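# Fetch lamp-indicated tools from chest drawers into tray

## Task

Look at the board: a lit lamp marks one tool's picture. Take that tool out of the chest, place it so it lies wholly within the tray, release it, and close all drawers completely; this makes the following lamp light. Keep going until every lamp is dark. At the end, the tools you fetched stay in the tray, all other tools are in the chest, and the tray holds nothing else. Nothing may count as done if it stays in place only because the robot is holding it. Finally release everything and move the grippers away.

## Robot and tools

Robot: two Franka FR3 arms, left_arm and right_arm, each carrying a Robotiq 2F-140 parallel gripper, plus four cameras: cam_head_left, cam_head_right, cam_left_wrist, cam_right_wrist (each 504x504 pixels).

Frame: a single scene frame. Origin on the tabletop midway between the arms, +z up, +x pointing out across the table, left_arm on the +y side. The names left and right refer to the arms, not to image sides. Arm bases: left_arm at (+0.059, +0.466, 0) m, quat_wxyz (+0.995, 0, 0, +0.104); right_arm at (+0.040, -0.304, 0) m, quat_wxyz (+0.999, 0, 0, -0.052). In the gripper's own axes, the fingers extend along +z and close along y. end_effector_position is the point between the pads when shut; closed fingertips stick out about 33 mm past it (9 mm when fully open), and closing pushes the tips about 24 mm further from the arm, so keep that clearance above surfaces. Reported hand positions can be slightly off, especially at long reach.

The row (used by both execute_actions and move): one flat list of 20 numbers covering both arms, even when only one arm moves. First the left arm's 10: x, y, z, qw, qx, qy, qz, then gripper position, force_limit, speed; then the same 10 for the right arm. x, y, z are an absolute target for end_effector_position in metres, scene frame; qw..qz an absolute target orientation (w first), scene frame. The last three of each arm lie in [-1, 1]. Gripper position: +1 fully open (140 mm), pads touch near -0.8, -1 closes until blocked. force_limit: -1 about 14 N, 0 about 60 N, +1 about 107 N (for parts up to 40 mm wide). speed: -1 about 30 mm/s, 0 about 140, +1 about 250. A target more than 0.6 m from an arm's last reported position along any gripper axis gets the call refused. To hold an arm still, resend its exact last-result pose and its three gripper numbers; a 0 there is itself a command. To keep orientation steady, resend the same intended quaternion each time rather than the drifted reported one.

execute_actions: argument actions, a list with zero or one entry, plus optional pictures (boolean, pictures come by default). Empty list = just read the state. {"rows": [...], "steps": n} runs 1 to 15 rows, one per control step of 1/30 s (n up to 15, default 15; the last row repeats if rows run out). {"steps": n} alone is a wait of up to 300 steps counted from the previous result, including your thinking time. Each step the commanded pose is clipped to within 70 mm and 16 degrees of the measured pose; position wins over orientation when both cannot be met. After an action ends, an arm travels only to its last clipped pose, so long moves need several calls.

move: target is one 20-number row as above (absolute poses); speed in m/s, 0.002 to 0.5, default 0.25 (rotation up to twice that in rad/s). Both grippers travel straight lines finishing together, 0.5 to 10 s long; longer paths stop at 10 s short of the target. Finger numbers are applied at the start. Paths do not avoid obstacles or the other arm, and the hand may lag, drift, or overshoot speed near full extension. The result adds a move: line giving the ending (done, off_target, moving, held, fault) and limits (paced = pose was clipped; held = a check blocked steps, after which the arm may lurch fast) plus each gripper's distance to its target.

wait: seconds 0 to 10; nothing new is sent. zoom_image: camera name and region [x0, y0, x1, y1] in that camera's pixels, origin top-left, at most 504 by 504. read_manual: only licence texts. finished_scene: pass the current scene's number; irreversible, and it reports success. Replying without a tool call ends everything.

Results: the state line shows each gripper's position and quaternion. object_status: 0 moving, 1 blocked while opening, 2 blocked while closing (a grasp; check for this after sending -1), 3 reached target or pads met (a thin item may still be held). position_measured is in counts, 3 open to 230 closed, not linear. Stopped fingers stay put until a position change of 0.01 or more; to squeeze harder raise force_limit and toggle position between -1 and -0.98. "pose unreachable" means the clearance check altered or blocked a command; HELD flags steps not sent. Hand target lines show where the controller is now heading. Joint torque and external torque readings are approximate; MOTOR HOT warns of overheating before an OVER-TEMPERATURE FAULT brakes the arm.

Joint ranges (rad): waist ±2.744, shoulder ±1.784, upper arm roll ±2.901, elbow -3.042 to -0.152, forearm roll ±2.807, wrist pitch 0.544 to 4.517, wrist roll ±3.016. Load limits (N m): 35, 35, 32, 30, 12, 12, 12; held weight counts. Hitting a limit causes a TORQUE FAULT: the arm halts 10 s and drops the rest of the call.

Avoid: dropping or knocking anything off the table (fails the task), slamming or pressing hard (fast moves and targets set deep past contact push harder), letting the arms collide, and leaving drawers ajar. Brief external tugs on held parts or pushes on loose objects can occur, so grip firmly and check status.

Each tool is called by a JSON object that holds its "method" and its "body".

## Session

{"method": "execute_actions", "body": {"actions": []}}

Scene clock: 0.00 s of 15600.00 s.
left_arm: end_effector_position=(+0.1682, +0.7879, +0.3805) position_measured=3 object_status=3 end_effector_quat_wxyz=(-0.565, -0.419, +0.609, +0.368) | right_arm: end_effector_position=(+0.1775, -0.9415, +0.2636) position_measured=3 object_status=3 end_effector_quat_wxyz=(-0.098, -0.478, +0.866, +0.109)
Joint positions: left_arm=[ 0.546  0.194 -0.18  -1.97   0.777  0.845  0.986] | right_arm=[-1.133  0.508 -0.011 -1.236 -0.226  1.562 -0.667]
Joint velocities: left_arm=[ 0.001 -0.    -0.001 -0.002 -0.001 -0.    -0.001] | right_arm=[-0.     0.     0.     0.001 -0.     0.     0.003]
Joint torques (N m, as the joint torque sensors report them, + toward a larger angle): no reading
External joint torques (N m, as the arm's controller estimates them; a push from outside toward a larger angle lowers the number): no reading
Hand target (left_arm): +0.168, +0.788, +0.380; +0.565, +0.419, -0.609, -0.368
Hand target (right_arm): +0.178, -0.942, +0.264; -0.098, -0.478, +0.866, +0.109

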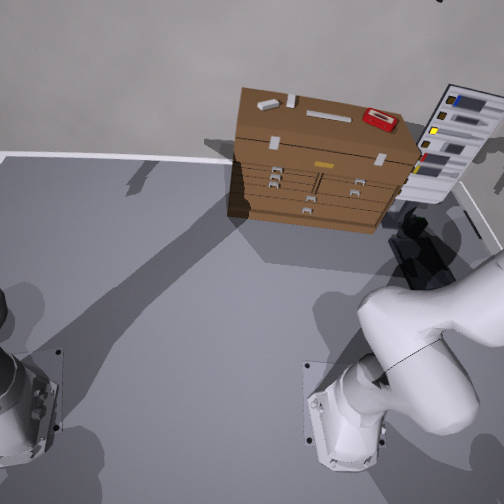

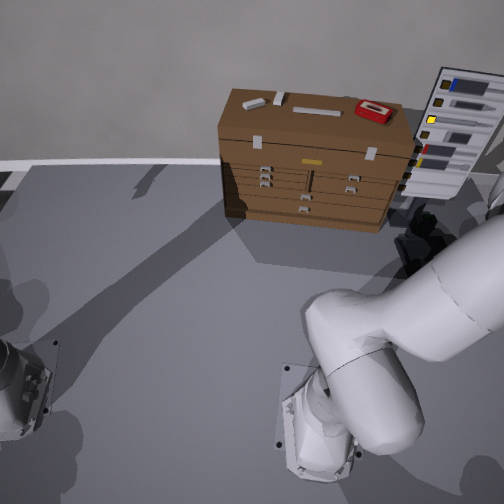

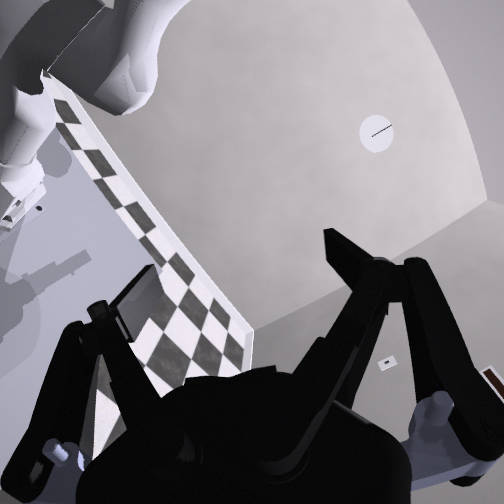

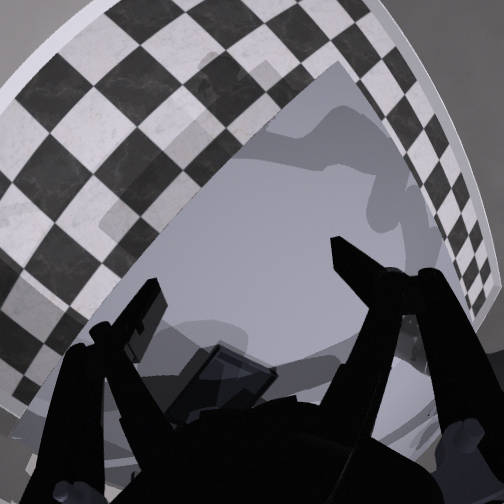

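{"method": "zoom_image", "body": {"camera": "cam_head_right", "region": [380,55,504,215]}}

{"method": "zoom_image", "body": {"camera": "cam_head_left", "region": [210,70,504,310]}}

Region (380, 55, 504, 215) of cam_head_right's 504x504 image, scaled by 3.150, with more detail than that image has; it fills the left 391 columns of this view, and the rest is white.

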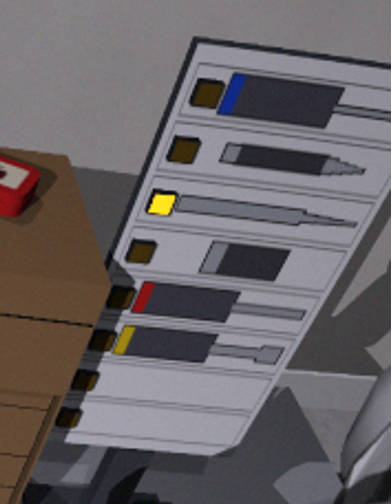

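Region (210, 70, 504, 310) of cam_head_left's 504x504 image, scaled by 1.714, with more detail than that image has; it fills the top 411 rows of this view, and the rest is white.

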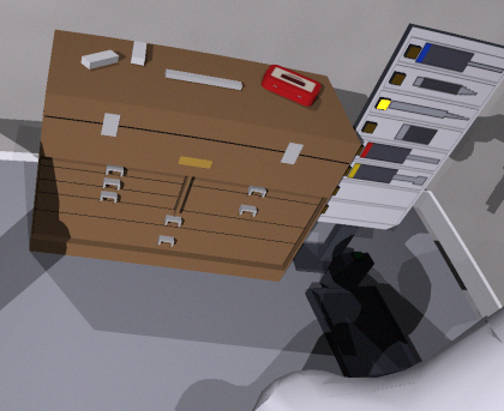

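{"method": "move", "body": {"target": [0.1682,0.7879,0.3805,-0.565,-0.419,0.609,0.368,1,0,0,0.40,-0.55,0.28,0,0.866,-0.5,0,-0.12,0.3,-0.5], "speed": 0.25}}

{"method": "move", "body": {"target": [0.1682,0.7879,0.3805,-0.565,-0.419,0.609,0.368,1,0,0,0.42,-0.25,0.25,0,1,0,0,-0.12,0.3,-0.5], "speed": 0.25}}

Scene clock: 29.27 s of 15600.00 s.
left_arm: end_effector_position=(+0.1682, +0.7879, +0.3805) position_measured=3 object_status=3 end_effector_quat_wxyz=(-0.565, -0.419, +0.609, +0.368) | right_arm: end_effector_position=(+0.4068, -0.5578, +0.2781) position_measured=144 object_status=3 end_effector_quat_wxyz=(+0.005, +0.864, -0.504, +0.002)
Joint positions: left_arm=[ 0.546  0.194 -0.18  -1.97   0.777  0.845  0.986] | right_arm=[-0.743 -0.36   0.222 -2.291  0.072  1.942 -1.18 ]
Joint velocities: left_arm=[-0.     0.     0.     0.     0.001 -0.    -0.002] | right_arm=[ 0.011  0.    -0.011 -0.001  0.001  0.004 -0.027]
Joint torques (N m, as the joint torque sensors report them, + toward a larger angle): left_arm=[ -0.24 -35.07   0.36  20.37   2.49  -1.81   0.07] | right_arm=[  0.43 -19.11  -2.33  23.74   1.23   3.09  -0.54]
External joint torques (N m, as the arm's controller estimates them; a push from outside toward a larger angle lowers the number): left_arm=[-0.33 -0.8   0.7   0.4   0.12 -0.07  0.01] | right_arm=[ 0.44 -0.54  0.26 -0.47  0.45  0.58 -0.54]
Hand target (left_arm): +0.168, +0.788, +0.381; +0.565, +0.419, -0.609, -0.368
Hand target (right_arm): +0.408, -0.558, +0.278; +0.004, +0.867, -0.498, +0.004
Off the commanded pose (left_arm): 0.000 m, 0 deg.
Off the commanded pose (right_arm): 0.010 m, 1 deg.
After step 90, 23.37 s passed at rest.
move: off_target (right_arm)

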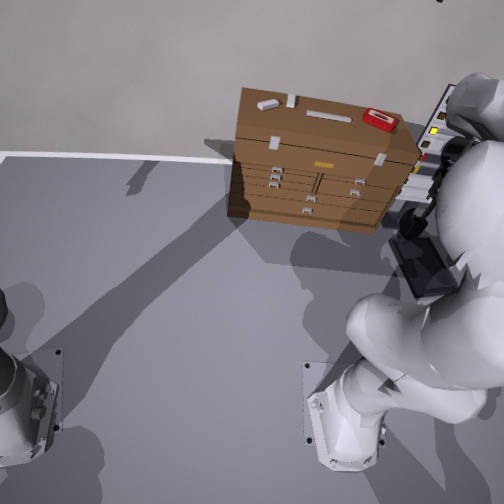

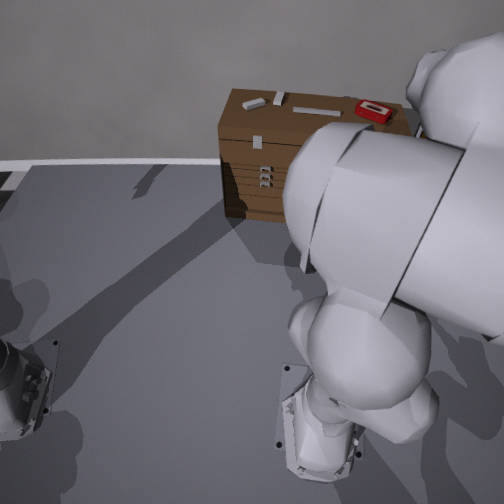

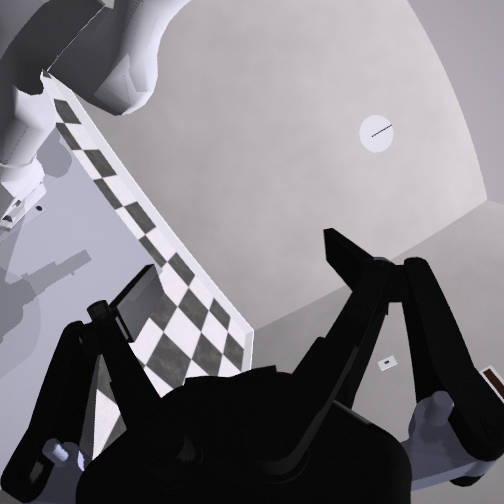

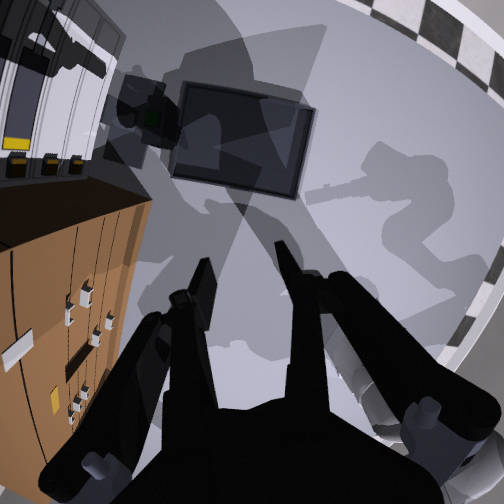

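Scene clock: 31.90 s of 15600.00 s.
left_arm: end_effector_position=(+0.1682, +0.7879, +0.3805) position_measured=3 object_status=3 end_effector_quat_wxyz=(-0.565, -0.419, +0.609, +0.368) | right_arm: end_effector_position=(+0.4257, -0.2537, +0.2498) position_measured=144 object_status=3 end_effector_quat_wxyz=(+0.005, +1.000, -0.008, -0.001)
Joint positions: left_arm=[ 0.546  0.194 -0.18  -1.97   0.777  0.845  0.986] | right_arm=[-0.087 -0.535  0.291 -2.498  0.149  1.975 -1.554]
Joint velocities: left_arm=[ 0.    -0.     0.001 -0.001  0.    -0.     0.   ] | right_arm=[ 0.01   0.001 -0.011 -0.    -0.001  0.005 -0.028]
Joint torques (N m, as the joint torque sensors report them, + toward a larger angle): left_arm=[ -0.13 -35.08   0.39  20.71   2.47  -1.83   0.06] | right_arm=[  0.51 -12.01  -4.38  24.89   0.23   3.01  -0.57]
External joint torques (N m, as the arm's controller estimates them; a push from outside toward a larger angle lowers the number): left_arm=[-0.12 -0.74  0.82  0.73  0.1  -0.08  0.  ] | right_arm=[ 0.51  0.34  0.    0.79 -0.56  0.49 -0.57]
Hand target (left_arm): +0.168, +0.788, +0.381; +0.565, +0.419, -0.609, -0.368
Hand target (right_arm): +0.428, -0.254, +0.250; +0.005, +1.000, +0.001, +0.002
Off the commanded pose (left_arm): 0.000 m, 0 deg.
Off the commanded pose (right_arm): 0.007 m, 1 deg.
move: off_target (right_arm)

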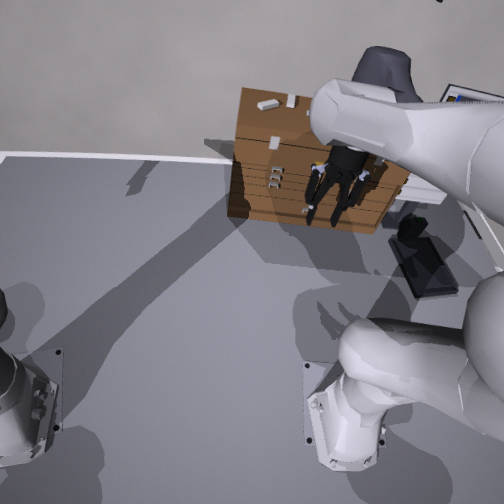

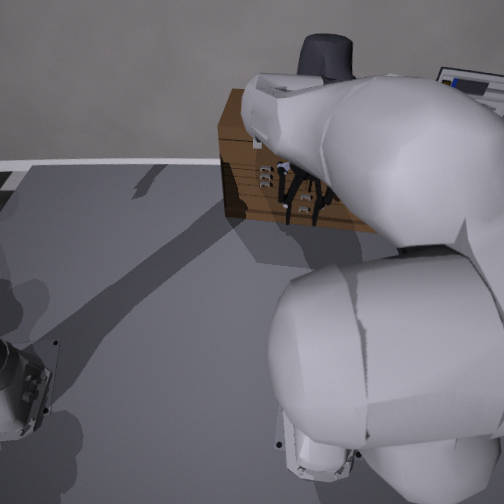

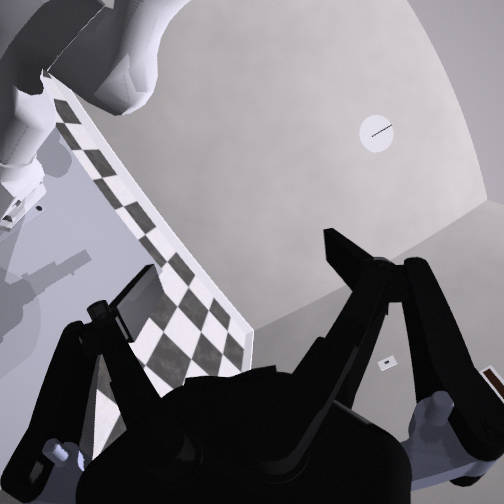

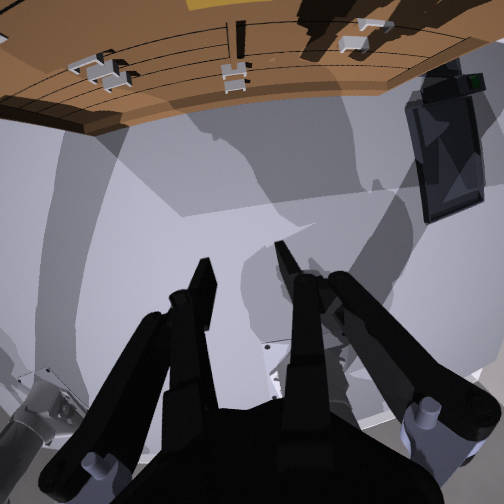

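{"method": "move", "body": {"target": [0.1682,0.7879,0.3805,-0.565,-0.419,0.609,0.368,1,0,0,0.565,-0.262,0.13,0.013,0.953,-0.0416,0.301,-0.12,0.3,-0.5], "speed": 0.12}}

Scene clock: 48.93 s of 15600.00 s.
left_arm: end_effector_position=(+0.1682, +0.7879, +0.3805) position_measured=3 object_status=3 end_effector_quat_wxyz=(-0.565, -0.419, +0.609, +0.368) | right_arm: end_effector_position=(+0.5639, -0.2595, +0.1249) position_measured=144 object_status=3 end_effector_quat_wxyz=(+0.016, +0.955, -0.032, +0.296)
Joint positions: left_arm=[ 0.546  0.194 -0.18  -1.97   0.777  0.845  0.986] | right_arm=[-0.637 -0.191  0.937 -2.84   0.152  3.304 -1.429]
Joint velocities: left_arm=[ 0.001 -0.     0.     0.     0.    -0.     0.001] | right_arm=[-0.059 -0.009  0.073  0.002  0.032  0.015  0.009]
Joint torques (N m, as the joint torque sensors report them, + toward a larger angle): left_arm=[ -0.04 -35.09   0.78  20.89   2.5   -1.81   0.05] | right_arm=[ -1.93 -10.89  -2.61  18.79   1.3    4.04   0.13]
External joint torques (N m, as the arm's controller estimates them; a push from outside toward a larger angle lowers the number): left_arm=[-0.13 -0.66  1.13  0.86  0.12 -0.06 -0.01] | right_arm=[-1.87 -0.77  1.09  1.57  0.66  0.6   0.12]
Hand target (left_arm): +0.168, +0.788, +0.381; +0.565, +0.419, -0.609, -0.368
Hand target (right_arm): +0.566, -0.260, +0.128; +0.015, +0.953, -0.040, +0.300
Off the commanded pose (left_arm): 0.000 m, 0 deg.
Off the commanded pose (right_arm): 0.006 m, 1 deg.
After step 90, 10.73 s passed at rest.
move: off_target (right_arm)

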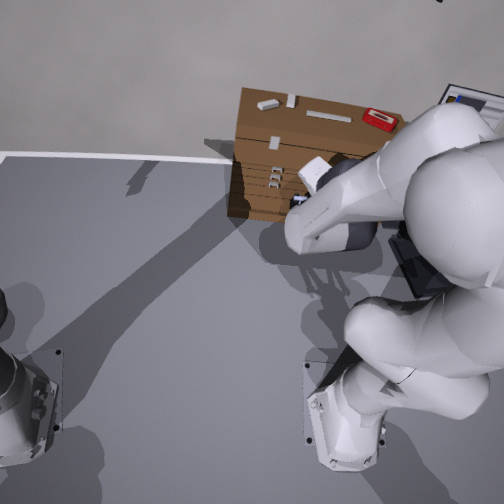

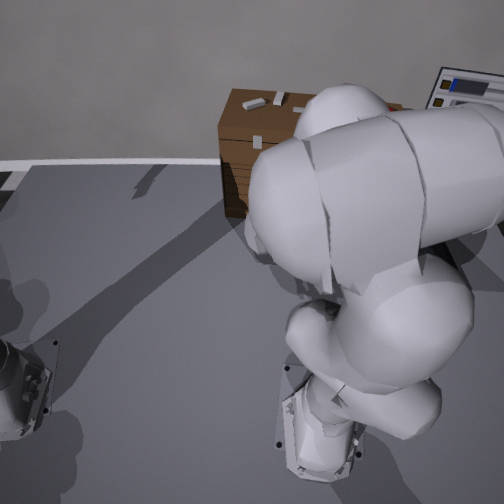

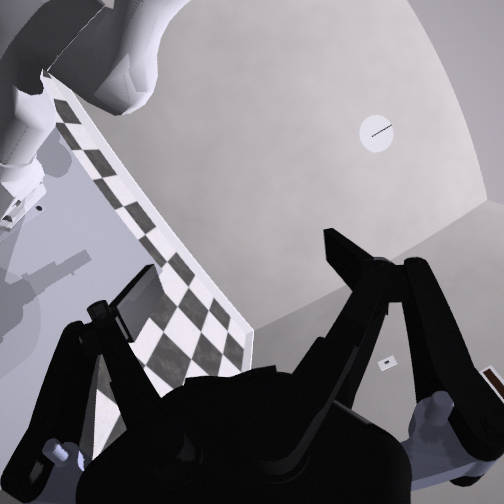

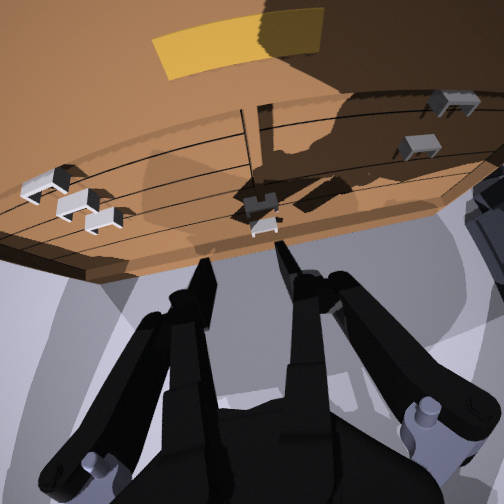

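{"method": "move", "body": {"target": [0.1682,0.7879,0.3805,-0.565,-0.419,0.609,0.368,1,0,0,0.592,-0.285,0.128,0.013,0.953,-0.0416,0.301,-0.12,0.3,-0.5], "speed": 0.04}}

{"method": "zoom_image", "body": {"camera": "cam_right_wrist", "region": [170,170,320,290]}}

Scene clock: 58.93 s of 15600.00 s.
left_arm: end_effector_position=(+0.1682, +0.7879, +0.3805) position_measured=3 object_status=3 end_effector_quat_wxyz=(-0.565, -0.419, +0.609, +0.368) | right_arm: end_effector_position=(+0.5899, -0.2863, +0.1267) position_measured=144 object_status=3 end_effector_quat_wxyz=(+0.011, +0.953, -0.048, +0.298)
Joint positions: left_arm=[ 0.546  0.194 -0.18  -1.97   0.777  0.845  0.986] | right_arm=[-0.838 -0.121  1.046 -2.773  0.113  3.308 -1.455]
Joint velocities: left_arm=[-0.001 -0.001 -0.002 -0.001 -0.001  0.     0.002] | right_arm=[-0.09   0.     0.1    0.001 -0.011  0.002 -0.006]
Joint torques (N m, as the joint torque sensors report them, + toward a larger angle): left_arm=[ -0.46 -35.35   0.42  20.83   2.5   -1.82   0.04] | right_arm=[-0.98 -9.61 -0.83 17.95 -0.43  4.02 -0.45]
External joint torques (N m, as the arm's controller estimates them; a push from outside toward a larger angle lowers the number): left_arm=[-0.33 -0.95  0.96  0.82  0.14 -0.08 -0.02] | right_arm=[-1.04  0.07  1.75  0.41 -0.96  0.57 -0.47]
Hand target (left_arm): +0.168, +0.788, +0.381; +0.565, +0.419, -0.609, -0.368
Hand target (right_arm): +0.591, -0.285, +0.128; +0.012, +0.953, -0.041, +0.301
Off the commanded pose (left_arm): 0.000 m, 0 deg.
Off the commanded pose (right_arm): 0.003 m, 1 deg.
After step 90, 5.80 s passed at rest.
move: done

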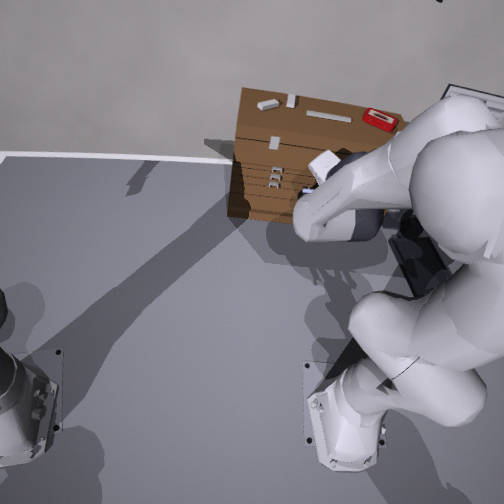

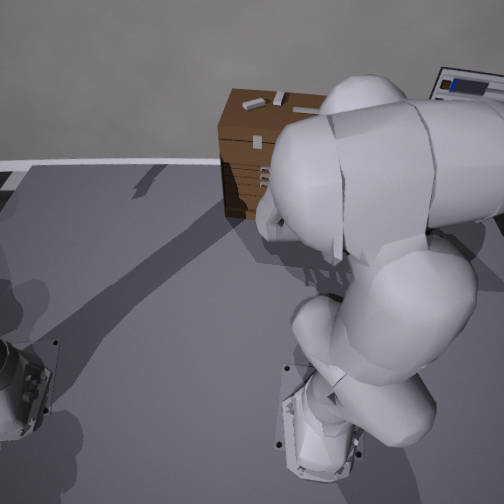

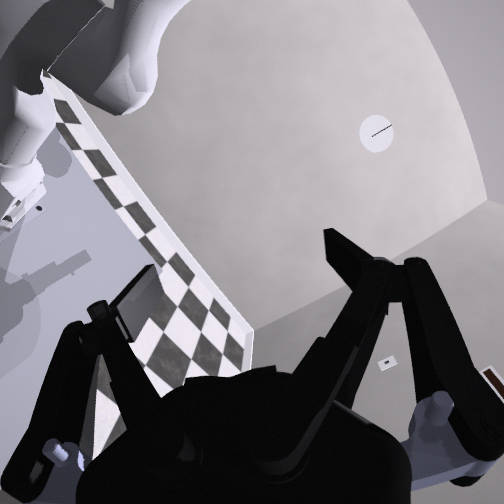

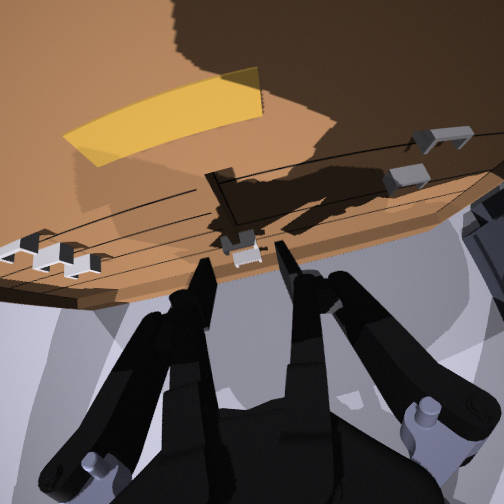

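Region (170, 170, 320, 290) of cam_right_wrist's 504x504 image, scaled by 3.360, with more detail than that image has; it fills the top 403 rows of this view, and the rest is white.

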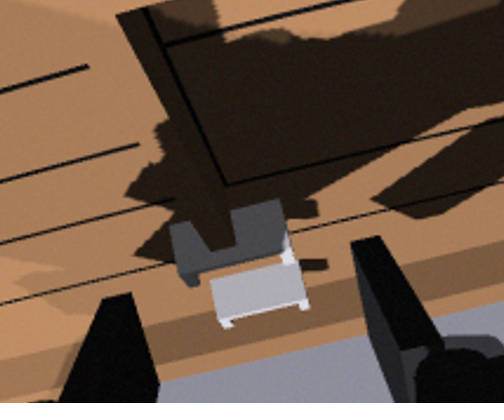

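{"method": "move", "body": {"target": [0.1682,0.7879,0.3805,-0.565,-0.419,0.609,0.368,1,0,0,0.598,-0.284,0.126,0.013,0.953,-0.0416,0.301,-0.12,0.3,-0.5], "speed": 0.015}}

{"method": "move", "body": {"target": [0.1682,0.7879,0.3805,-0.565,-0.419,0.609,0.368,1,0,0,0.598,-0.284,0.126,0.013,0.953,-0.0416,0.301,-1,0.3,-0.5], "speed": 0.015}}

{"method": "zoom_image", "body": {"camera": "cam_right_wrist", "region": [170,170,320,290]}}

Scene clock: 74.20 s of 15600.00 s.
left_arm: end_effector_position=(+0.1682, +0.7879, +0.3805) position_measured=3 object_status=3 end_effector_quat_wxyz=(-0.565, -0.419, +0.609, +0.368) | right_arm: end_effector_position=(+0.5963, -0.2846, +0.1246) position_measured=144 object_status=3 end_effector_quat_wxyz=(+0.011, +0.953, -0.045, +0.298)
Joint positions: left_arm=[ 0.546  0.194 -0.18  -1.97   0.777  0.845  0.986] | right_arm=[-1.012 -0.112  1.221 -2.752  0.112  3.308 -1.457]
Joint velocities: left_arm=[-0.001 -0.    -0.001 -0.     0.001 -0.    -0.   ] | right_arm=[-0.125 -0.004  0.136 -0.001  0.002  0.003  0.001]
Joint torques (N m, as the joint torque sensors report them, + toward a larger angle): left_arm=[ -0.2  -35.11   0.48  20.53   2.51  -1.8    0.1 ] | right_arm=[-1.31 -8.09 -2.05 18.39 -0.33  4.01 -0.3 ]
External joint torques (N m, as the arm's controller estimates them; a push from outside toward a larger angle lowers the number): left_arm=[-0.21 -0.81  0.89  0.54  0.14 -0.07  0.04] | right_arm=[-1.26 -1.99  0.7   0.79 -0.89  0.53 -0.31]
Hand target (left_arm): +0.168, +0.788, +0.381; +0.565, +0.419, -0.609, -0.368
Hand target (right_arm): +0.598, -0.284, +0.126; +0.013, +0.953, -0.041, +0.301
Off the commanded pose (left_arm): 0.000 m, 0 deg.
Off the commanded pose (right_arm): 0.002 m, 1 deg.
After step 90, 11.50 s passed at rest.
move: done

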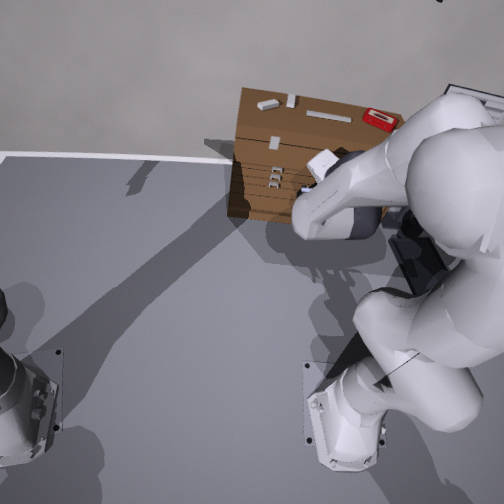

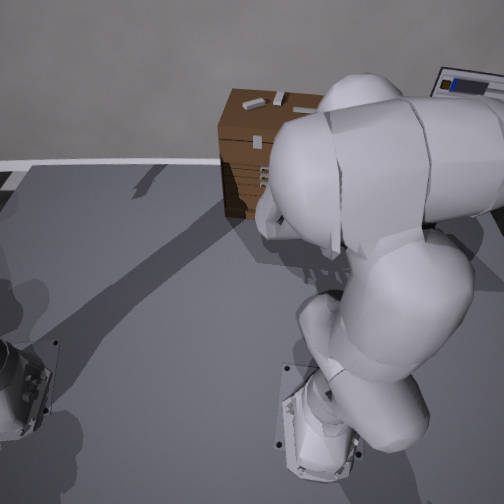

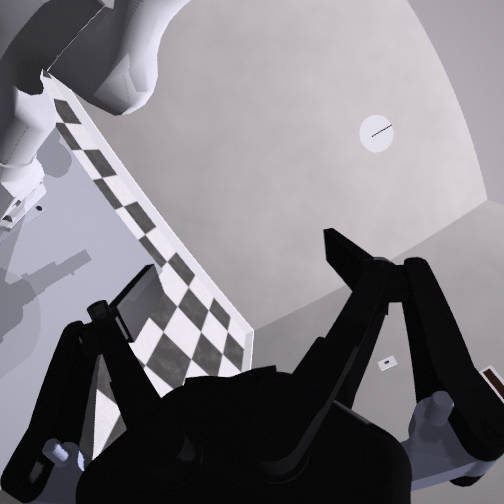

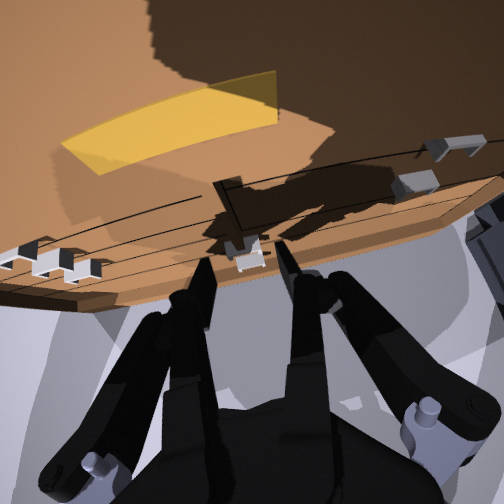

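Scene clock: 74.90 s of 15600.00 s.
left_arm: end_effector_position=(+0.1682, +0.7879, +0.3805) position_measured=3 object_status=3 end_effector_quat_wxyz=(-0.565, -0.419, +0.609, +0.368) | right_arm: end_effector_position=(+0.5963, -0.2868, +0.1243) position_measured=195 object_status=2 end_effector_quat_wxyz=(+0.013, +0.953, -0.046, +0.298)
Joint positions: left_arm=[ 0.546  0.194 -0.18  -1.97   0.777  0.845  0.986] | right_arm=[-1.036 -0.115  1.242 -2.753  0.112  3.31  -1.457]
Joint velocities: left_arm=[ 0.    -0.    -0.     0.    -0.001  0.    -0.001] | right_arm=[-0.012 -0.     0.012  0.001  0.     0.003  0.002]
Joint torques (N m, as the joint torque sensors report them, + toward a larger angle): left_arm=[ -0.06 -35.01   0.79  20.61   2.5   -1.78   0.08] | right_arm=[-0.12 -5.94  0.66 18.7  -0.14  3.98 -0.21]
External joint torques (N m, as the arm's controller estimates them; a push from outside toward a larger angle lowers the number): left_arm=[ 0.01 -0.61  1.28  0.58  0.13 -0.04  0.02] | right_arm=[-0.13 -0.48  3.37  1.15 -0.69  0.52 -0.22]
Hand target (left_arm): +0.168, +0.788, +0.381; +0.565, +0.419, -0.609, -0.368
Hand target (right_arm): +0.598, -0.284, +0.126; +0.013, +0.953, -0.042, +0.301
Off the commanded pose (left_arm): 0.000 m, 0 deg.
Off the commanded pose (right_arm): 0.004 m, 1 deg.
move: off_target (right_arm)

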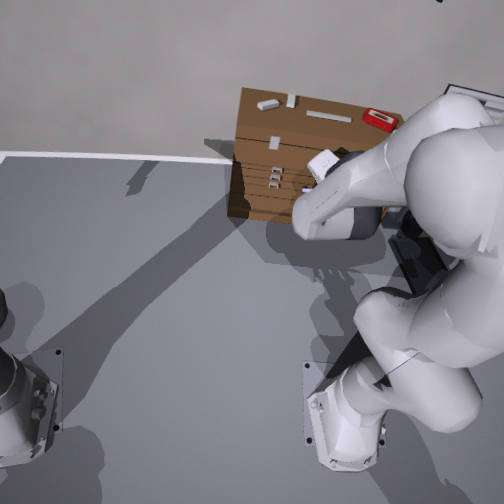

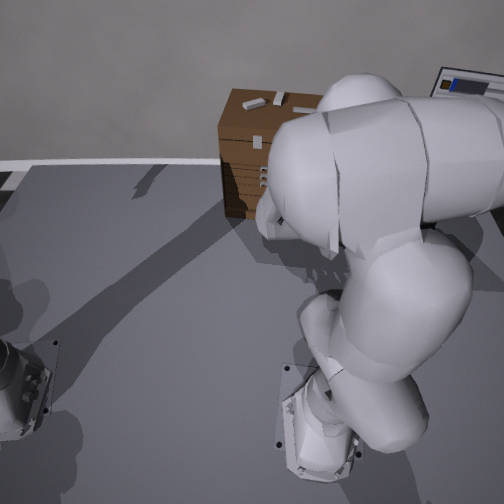

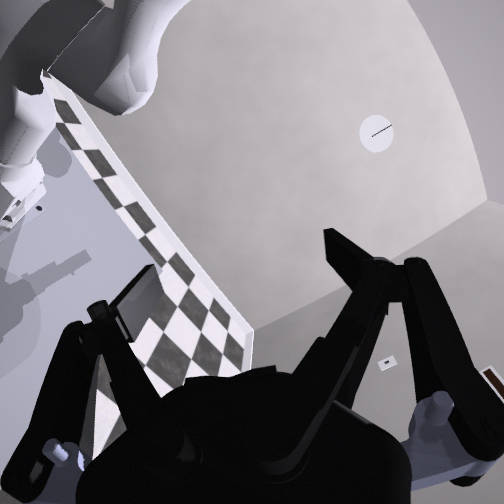

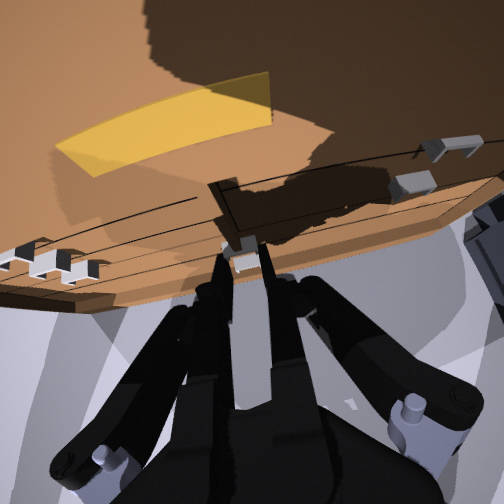

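Region (170, 170, 320, 290) of cam_right_wrist's 504x504 image, scaled by 3.360, with more detail than that image has; it fills the top 403 rows of this view, and the rest is white.

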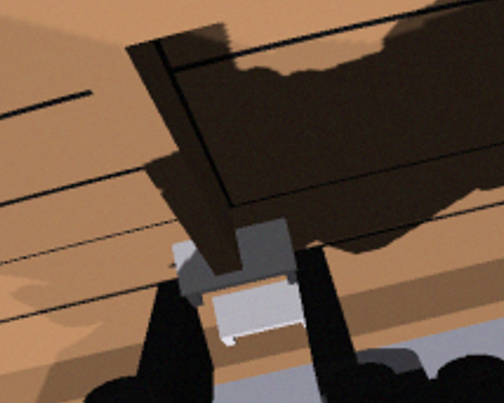

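{"method": "move", "body": {"target": [0.1682,0.7879,0.3805,-0.565,-0.419,0.609,0.368,1,0,0,0.605,-0.2875,0.126,0.013,0.953,-0.0416,0.301,-0.12,0.3,0], "speed": 0.008}}

{"method": "move", "body": {"target": [0.1682,0.7879,0.3805,-0.565,-0.419,0.609,0.368,1,0,0,0.605,-0.2875,0.126,0.013,0.953,-0.0416,0.301,-1,0.3,-0.5], "speed": 0.015}}

{"method": "move", "body": {"target": [0.1682,0.7879,0.3805,-0.565,-0.419,0.609,0.368,1,0,0,0.445,-0.273,0.135,0.001,0.9987,-0.0436,0.026,-1,0.3,-0.5], "speed": 0.06}}

Scene clock: 87.57 s of 15600.00 s.
left_arm: end_effector_position=(+0.1682, +0.7879, +0.3805) position_measured=3 object_status=3 end_effector_quat_wxyz=(-0.565, -0.419, +0.609, +0.368) | right_arm: end_effector_position=(+0.6033, -0.2885, +0.1250) position_measured=144 object_status=3 end_effector_quat_wxyz=(+0.013, +0.953, -0.045, +0.300)
Joint positions: left_arm=[ 0.546  0.194 -0.18  -1.97   0.777  0.845  0.986] | right_arm=[-1.165 -0.108  1.362 -2.734  0.101  3.31  -1.457]
Joint velocities: left_arm=[ 0.     0.001 -0.001  0.    -0.    -0.     0.001] | right_arm=[-0.038 -0.001  0.037  0.003 -0.001  0.005  0.   ]
Joint torques (N m, as the joint torque sensors report them, + toward a larger angle): left_arm=[  0.26 -35.1    0.55  20.9    2.47  -1.83   0.05] | right_arm=[-2.09 -1.91 -0.87 19.8  -0.49  3.34 -0.38]
External joint torques (N m, as the arm's controller estimates them; a push from outside toward a larger angle lowers the number): left_arm=[ 0.24 -0.83  0.96  0.94  0.1  -0.09 -0.01] | right_arm=[-2.11  0.9   1.77  2.17 -1.04 -0.12 -0.4 ]
Hand target (left_arm): +0.168, +0.788, +0.381; +0.565, +0.419, -0.609, -0.368
Hand target (right_arm): +0.605, -0.288, +0.126; +0.013, +0.953, -0.042, +0.301
Off the commanded pose (left_arm): 0.000 m, 0 deg.
Off the commanded pose (right_arm): 0.002 m, 0 deg.
After step 90, 8.33 s passed at rest.
move: done

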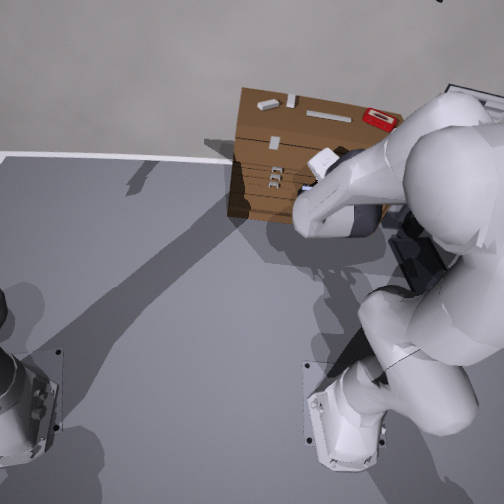

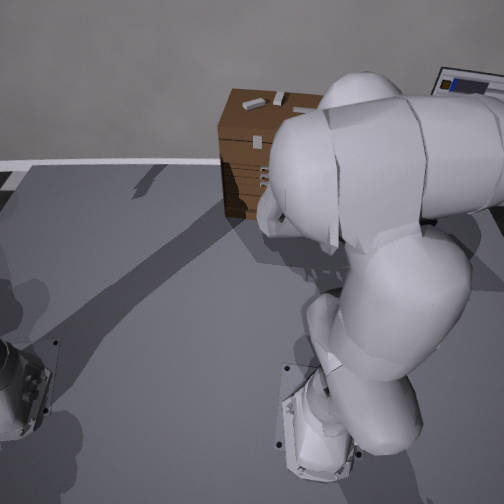

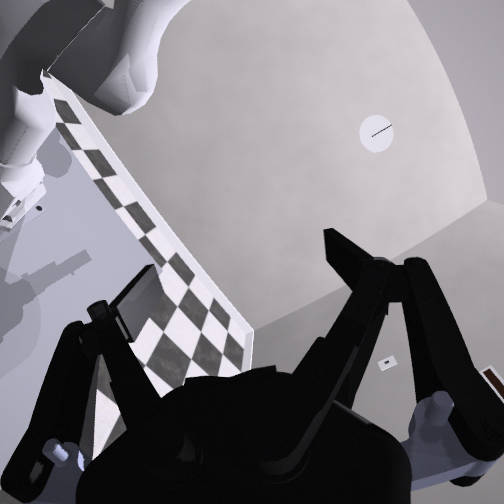

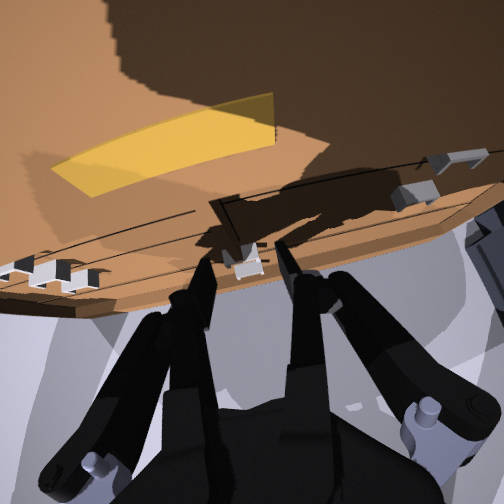

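Scene clock: 88.27 s of 15600.00 s.
left_arm: end_effector_position=(+0.1682, +0.7879, +0.3805) position_measured=3 object_status=3 end_effector_quat_wxyz=(-0.565, -0.419, +0.609, +0.368) | right_arm: end_effector_position=(+0.6017, -0.2876, +0.1232) position_measured=194 object_status=2 end_effector_quat_wxyz=(+0.013, +0.954, -0.044, +0.298)
Joint positions: left_arm=[ 0.546  0.194 -0.18  -1.97   0.777  0.845  0.986] | right_arm=[-1.17  -0.108  1.369 -2.735  0.101  3.308 -1.457]
Joint velocities: left_arm=[-0.001  0.001  0.     0.001 -0.002 -0.    -0.002] | right_arm=[-0.005  0.002  0.005  0.001 -0.    -0.     0.001]
Joint torques (N m, as the joint torque sensors report them, + toward a larger angle): left_arm=[  0.02 -34.93   0.58  20.67   2.49  -1.78   0.04] | right_arm=[-1.82 -1.9  -1.11 20.61 -0.45  3.76 -0.31]
External joint torques (N m, as the arm's controller estimates them; a push from outside toward a larger angle lowers the number): left_arm=[ 0.1  -0.66  1.08  0.72  0.14 -0.04 -0.02] | right_arm=[-1.75  0.66  1.59  3.11 -1.01  0.31 -0.32]
Hand target (left_arm): +0.168, +0.788, +0.381; +0.565, +0.419, -0.609, -0.368
Hand target (right_arm): +0.605, -0.288, +0.126; +0.013, +0.953, -0.042, +0.301
Off the commanded pose (left_arm): 0.000 m, 0 deg.
Off the commanded pose (right_arm): 0.004 m, 0 deg.
move: off_target (right_arm)

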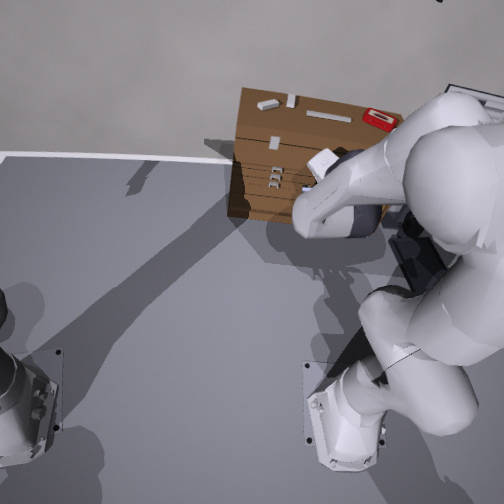

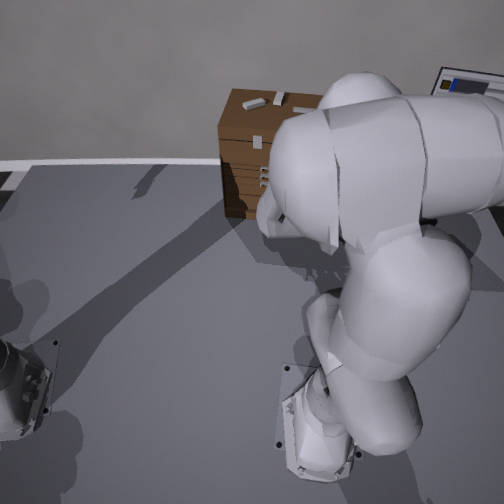

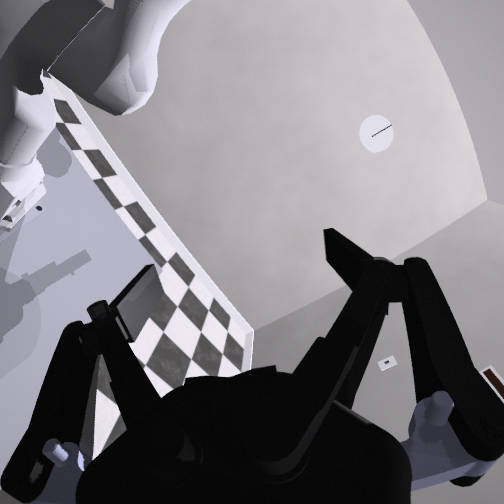

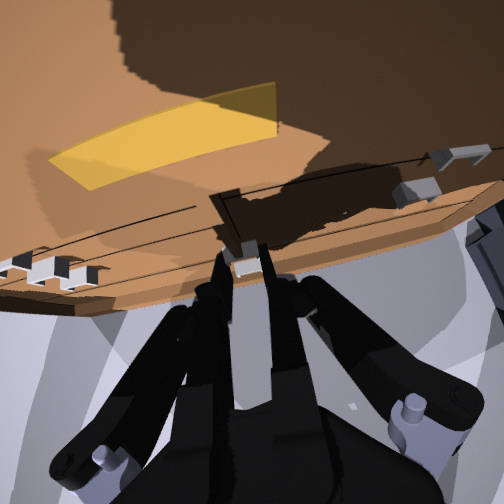

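Scene clock: 93.23 s of 15600.00 s.
left_arm: end_effector_position=(+0.1682, +0.7879, +0.3805) position_measured=3 object_status=3 end_effector_quat_wxyz=(-0.565, -0.419, +0.609, +0.368) | right_arm: end_effector_position=(+0.4444, -0.2721, +0.1349) position_measured=194 object_status=2 end_effector_quat_wxyz=(-0.004, +0.998, -0.048, +0.028)
Joint positions: left_arm=[ 0.546  0.194 -0.18  -1.97   0.777  0.845  0.986] | right_arm=[-0.301 -0.398  0.503 -2.693  0.276  2.378 -1.602]
Joint velocities: left_arm=[ 0.    -0.    -0.     0.001  0.    -0.001 -0.   ] | right_arm=[-0.001 -0.002 -0.     0.002 -0.001 -0.016  0.   ]
Joint torques (N m, as the joint torque sensors report them, + toward a larger angle): left_arm=[ -0.05 -35.41   0.07  20.72   2.47  -1.81   0.02] | right_arm=[  0.29 -15.58  -5.61  23.55  -0.36   1.37  -0.48]
External joint torques (N m, as the arm's controller estimates them; a push from outside toward a larger angle lowers the number): left_arm=[-0.14 -1.1   0.41  0.74  0.1  -0.07 -0.03] | right_arm=[ 0.29 -2.3  -0.83  1.87 -1.   -1.28 -0.48]
Hand target (left_arm): +0.168, +0.788, +0.381; +0.565, +0.419, -0.609, -0.368
Hand target (right_arm): +0.444, -0.272, +0.137; -0.003, +0.999, -0.043, +0.026
Off the commanded pose (left_arm): 0.000 m, 0 deg.
Off the commanded pose (right_arm): 0.001 m, 1 deg.
move: done

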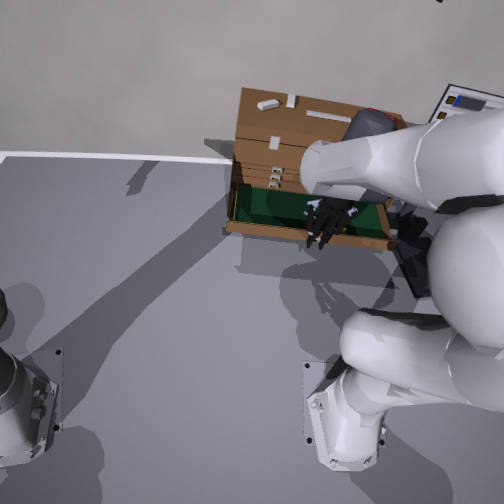

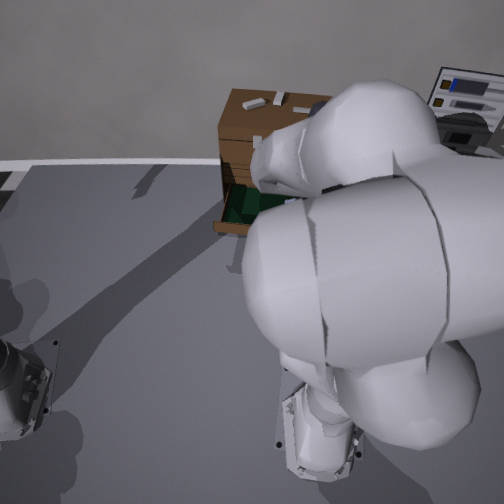

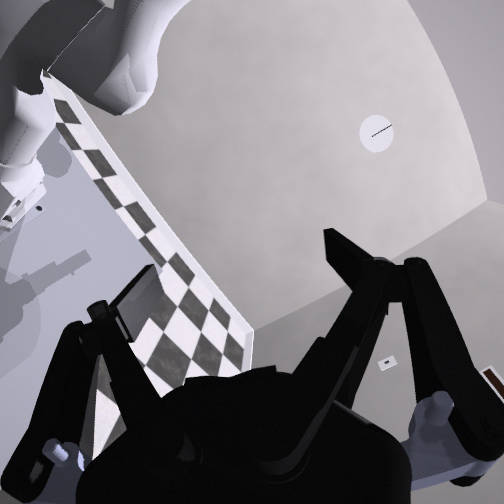

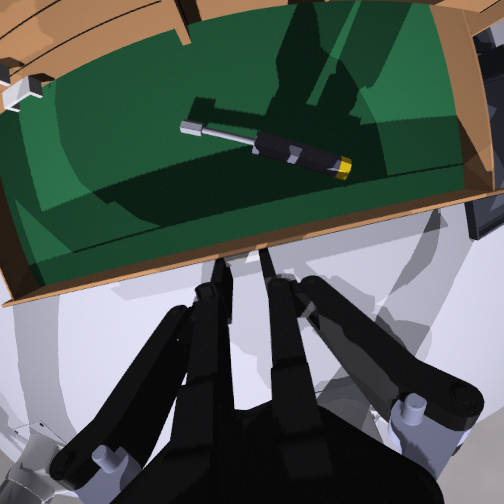

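{"method": "execute_actions", "body": {"actions": []}}

Scene clock: 122.37 s of 15600.00 s.
left_arm: end_effector_position=(+0.1682, +0.7879, +0.3805) position_measured=3 object_status=3 end_effector_quat_wxyz=(-0.565, -0.419, +0.609, +0.368) | right_arm: end_effector_position=(+0.4438, -0.2720, +0.1349) position_measured=194 object_status=2 end_effector_quat_wxyz=(-0.004, +0.998, -0.048, +0.027)
Joint positions: left_arm=[ 0.546  0.194 -0.18  -1.97   0.777  0.845  0.986] | right_arm=[-0.301 -0.399  0.503 -2.693  0.275  2.375 -1.602]
Joint velocities: left_arm=[-0.001  0.002 -0.     0.001  0.001  0.     0.   ] | right_arm=[ 0.001 -0.001  0.001 -0.001 -0.001  0.001  0.   ]
Joint torques (N m, as the joint torque sensors report them, + toward a larger angle): left_arm=[  0.42 -35.16   0.42  20.27   2.49  -1.76   0.06] | right_arm=[  0.43 -16.31  -5.41  23.82  -0.33   1.4   -0.54]
External joint torques (N m, as the arm's controller estimates them; a push from outside toward a larger angle lowers the number): left_arm=[ 0.43 -1.01  0.85  0.34  0.13 -0.03  0.  ] | right_arm=[ 0.39 -3.01 -0.67  2.14 -0.97 -1.25 -0.55]
Hand target (left_arm): +0.168, +0.788, +0.381; +0.565, +0.419, -0.609, -0.368
Hand target (right_arm): +0.444, -0.272, +0.137; -0.003, +0.999, -0.043, +0.026
Off the commanded pose (left_arm): 0.000 m, 0 deg.
Off the commanded pose (right_arm): 0.002 m, 1 deg.
Steps of this call (steps 1 to 90: nothing new was sent; then 26.13 s passed at rest). Readings (end_effector_position | what the end effector reports):
1: left_arm (+0.1682, +0.7879, +0.3805) | right_arm (+0.4443, -0.2721, +0.1349) | left_arm position_measured=3 object_status=3 | right_arm position_measured=194 object_status=2
2: left_arm (+0.1682, +0.7879, +0.3805) | right_arm (+0.4442, -0.2721, +0.1349) | left_arm position_measured=3 object_status=3 | right_arm position_measured=194 object_status=2
4: left_arm (+0.1682, +0.7879, +0.3805) | right_arm (+0.4441, -0.2721, +0.1349) | left_arm position_measured=3 object_status=3 | right_arm position_measured=194 object_status=2
8: left_arm (+0.1682, +0.7879, +0.3805) | right_arm (+0.4439, -0.2720, +0.1349) | left_arm position_measured=3 object_status=3 | right_arm position_measured=194 object_status=2
90: the state above

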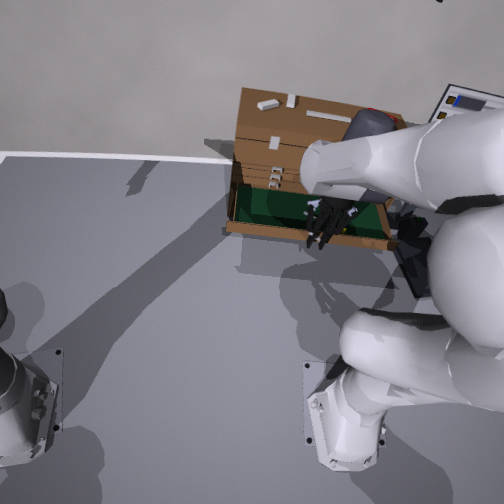

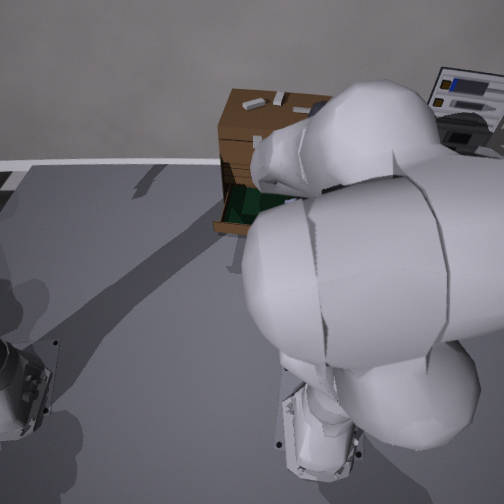

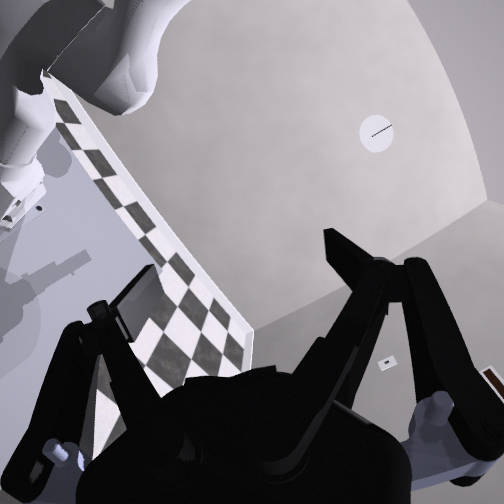

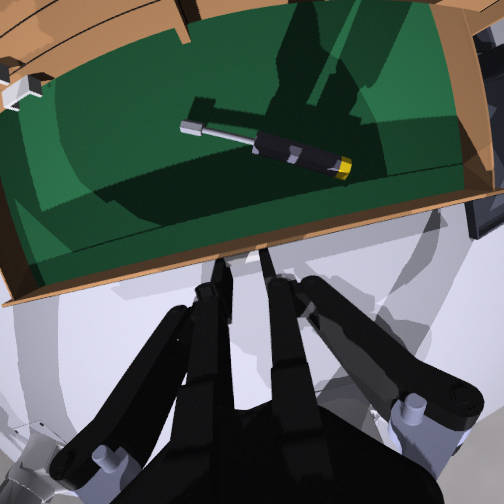

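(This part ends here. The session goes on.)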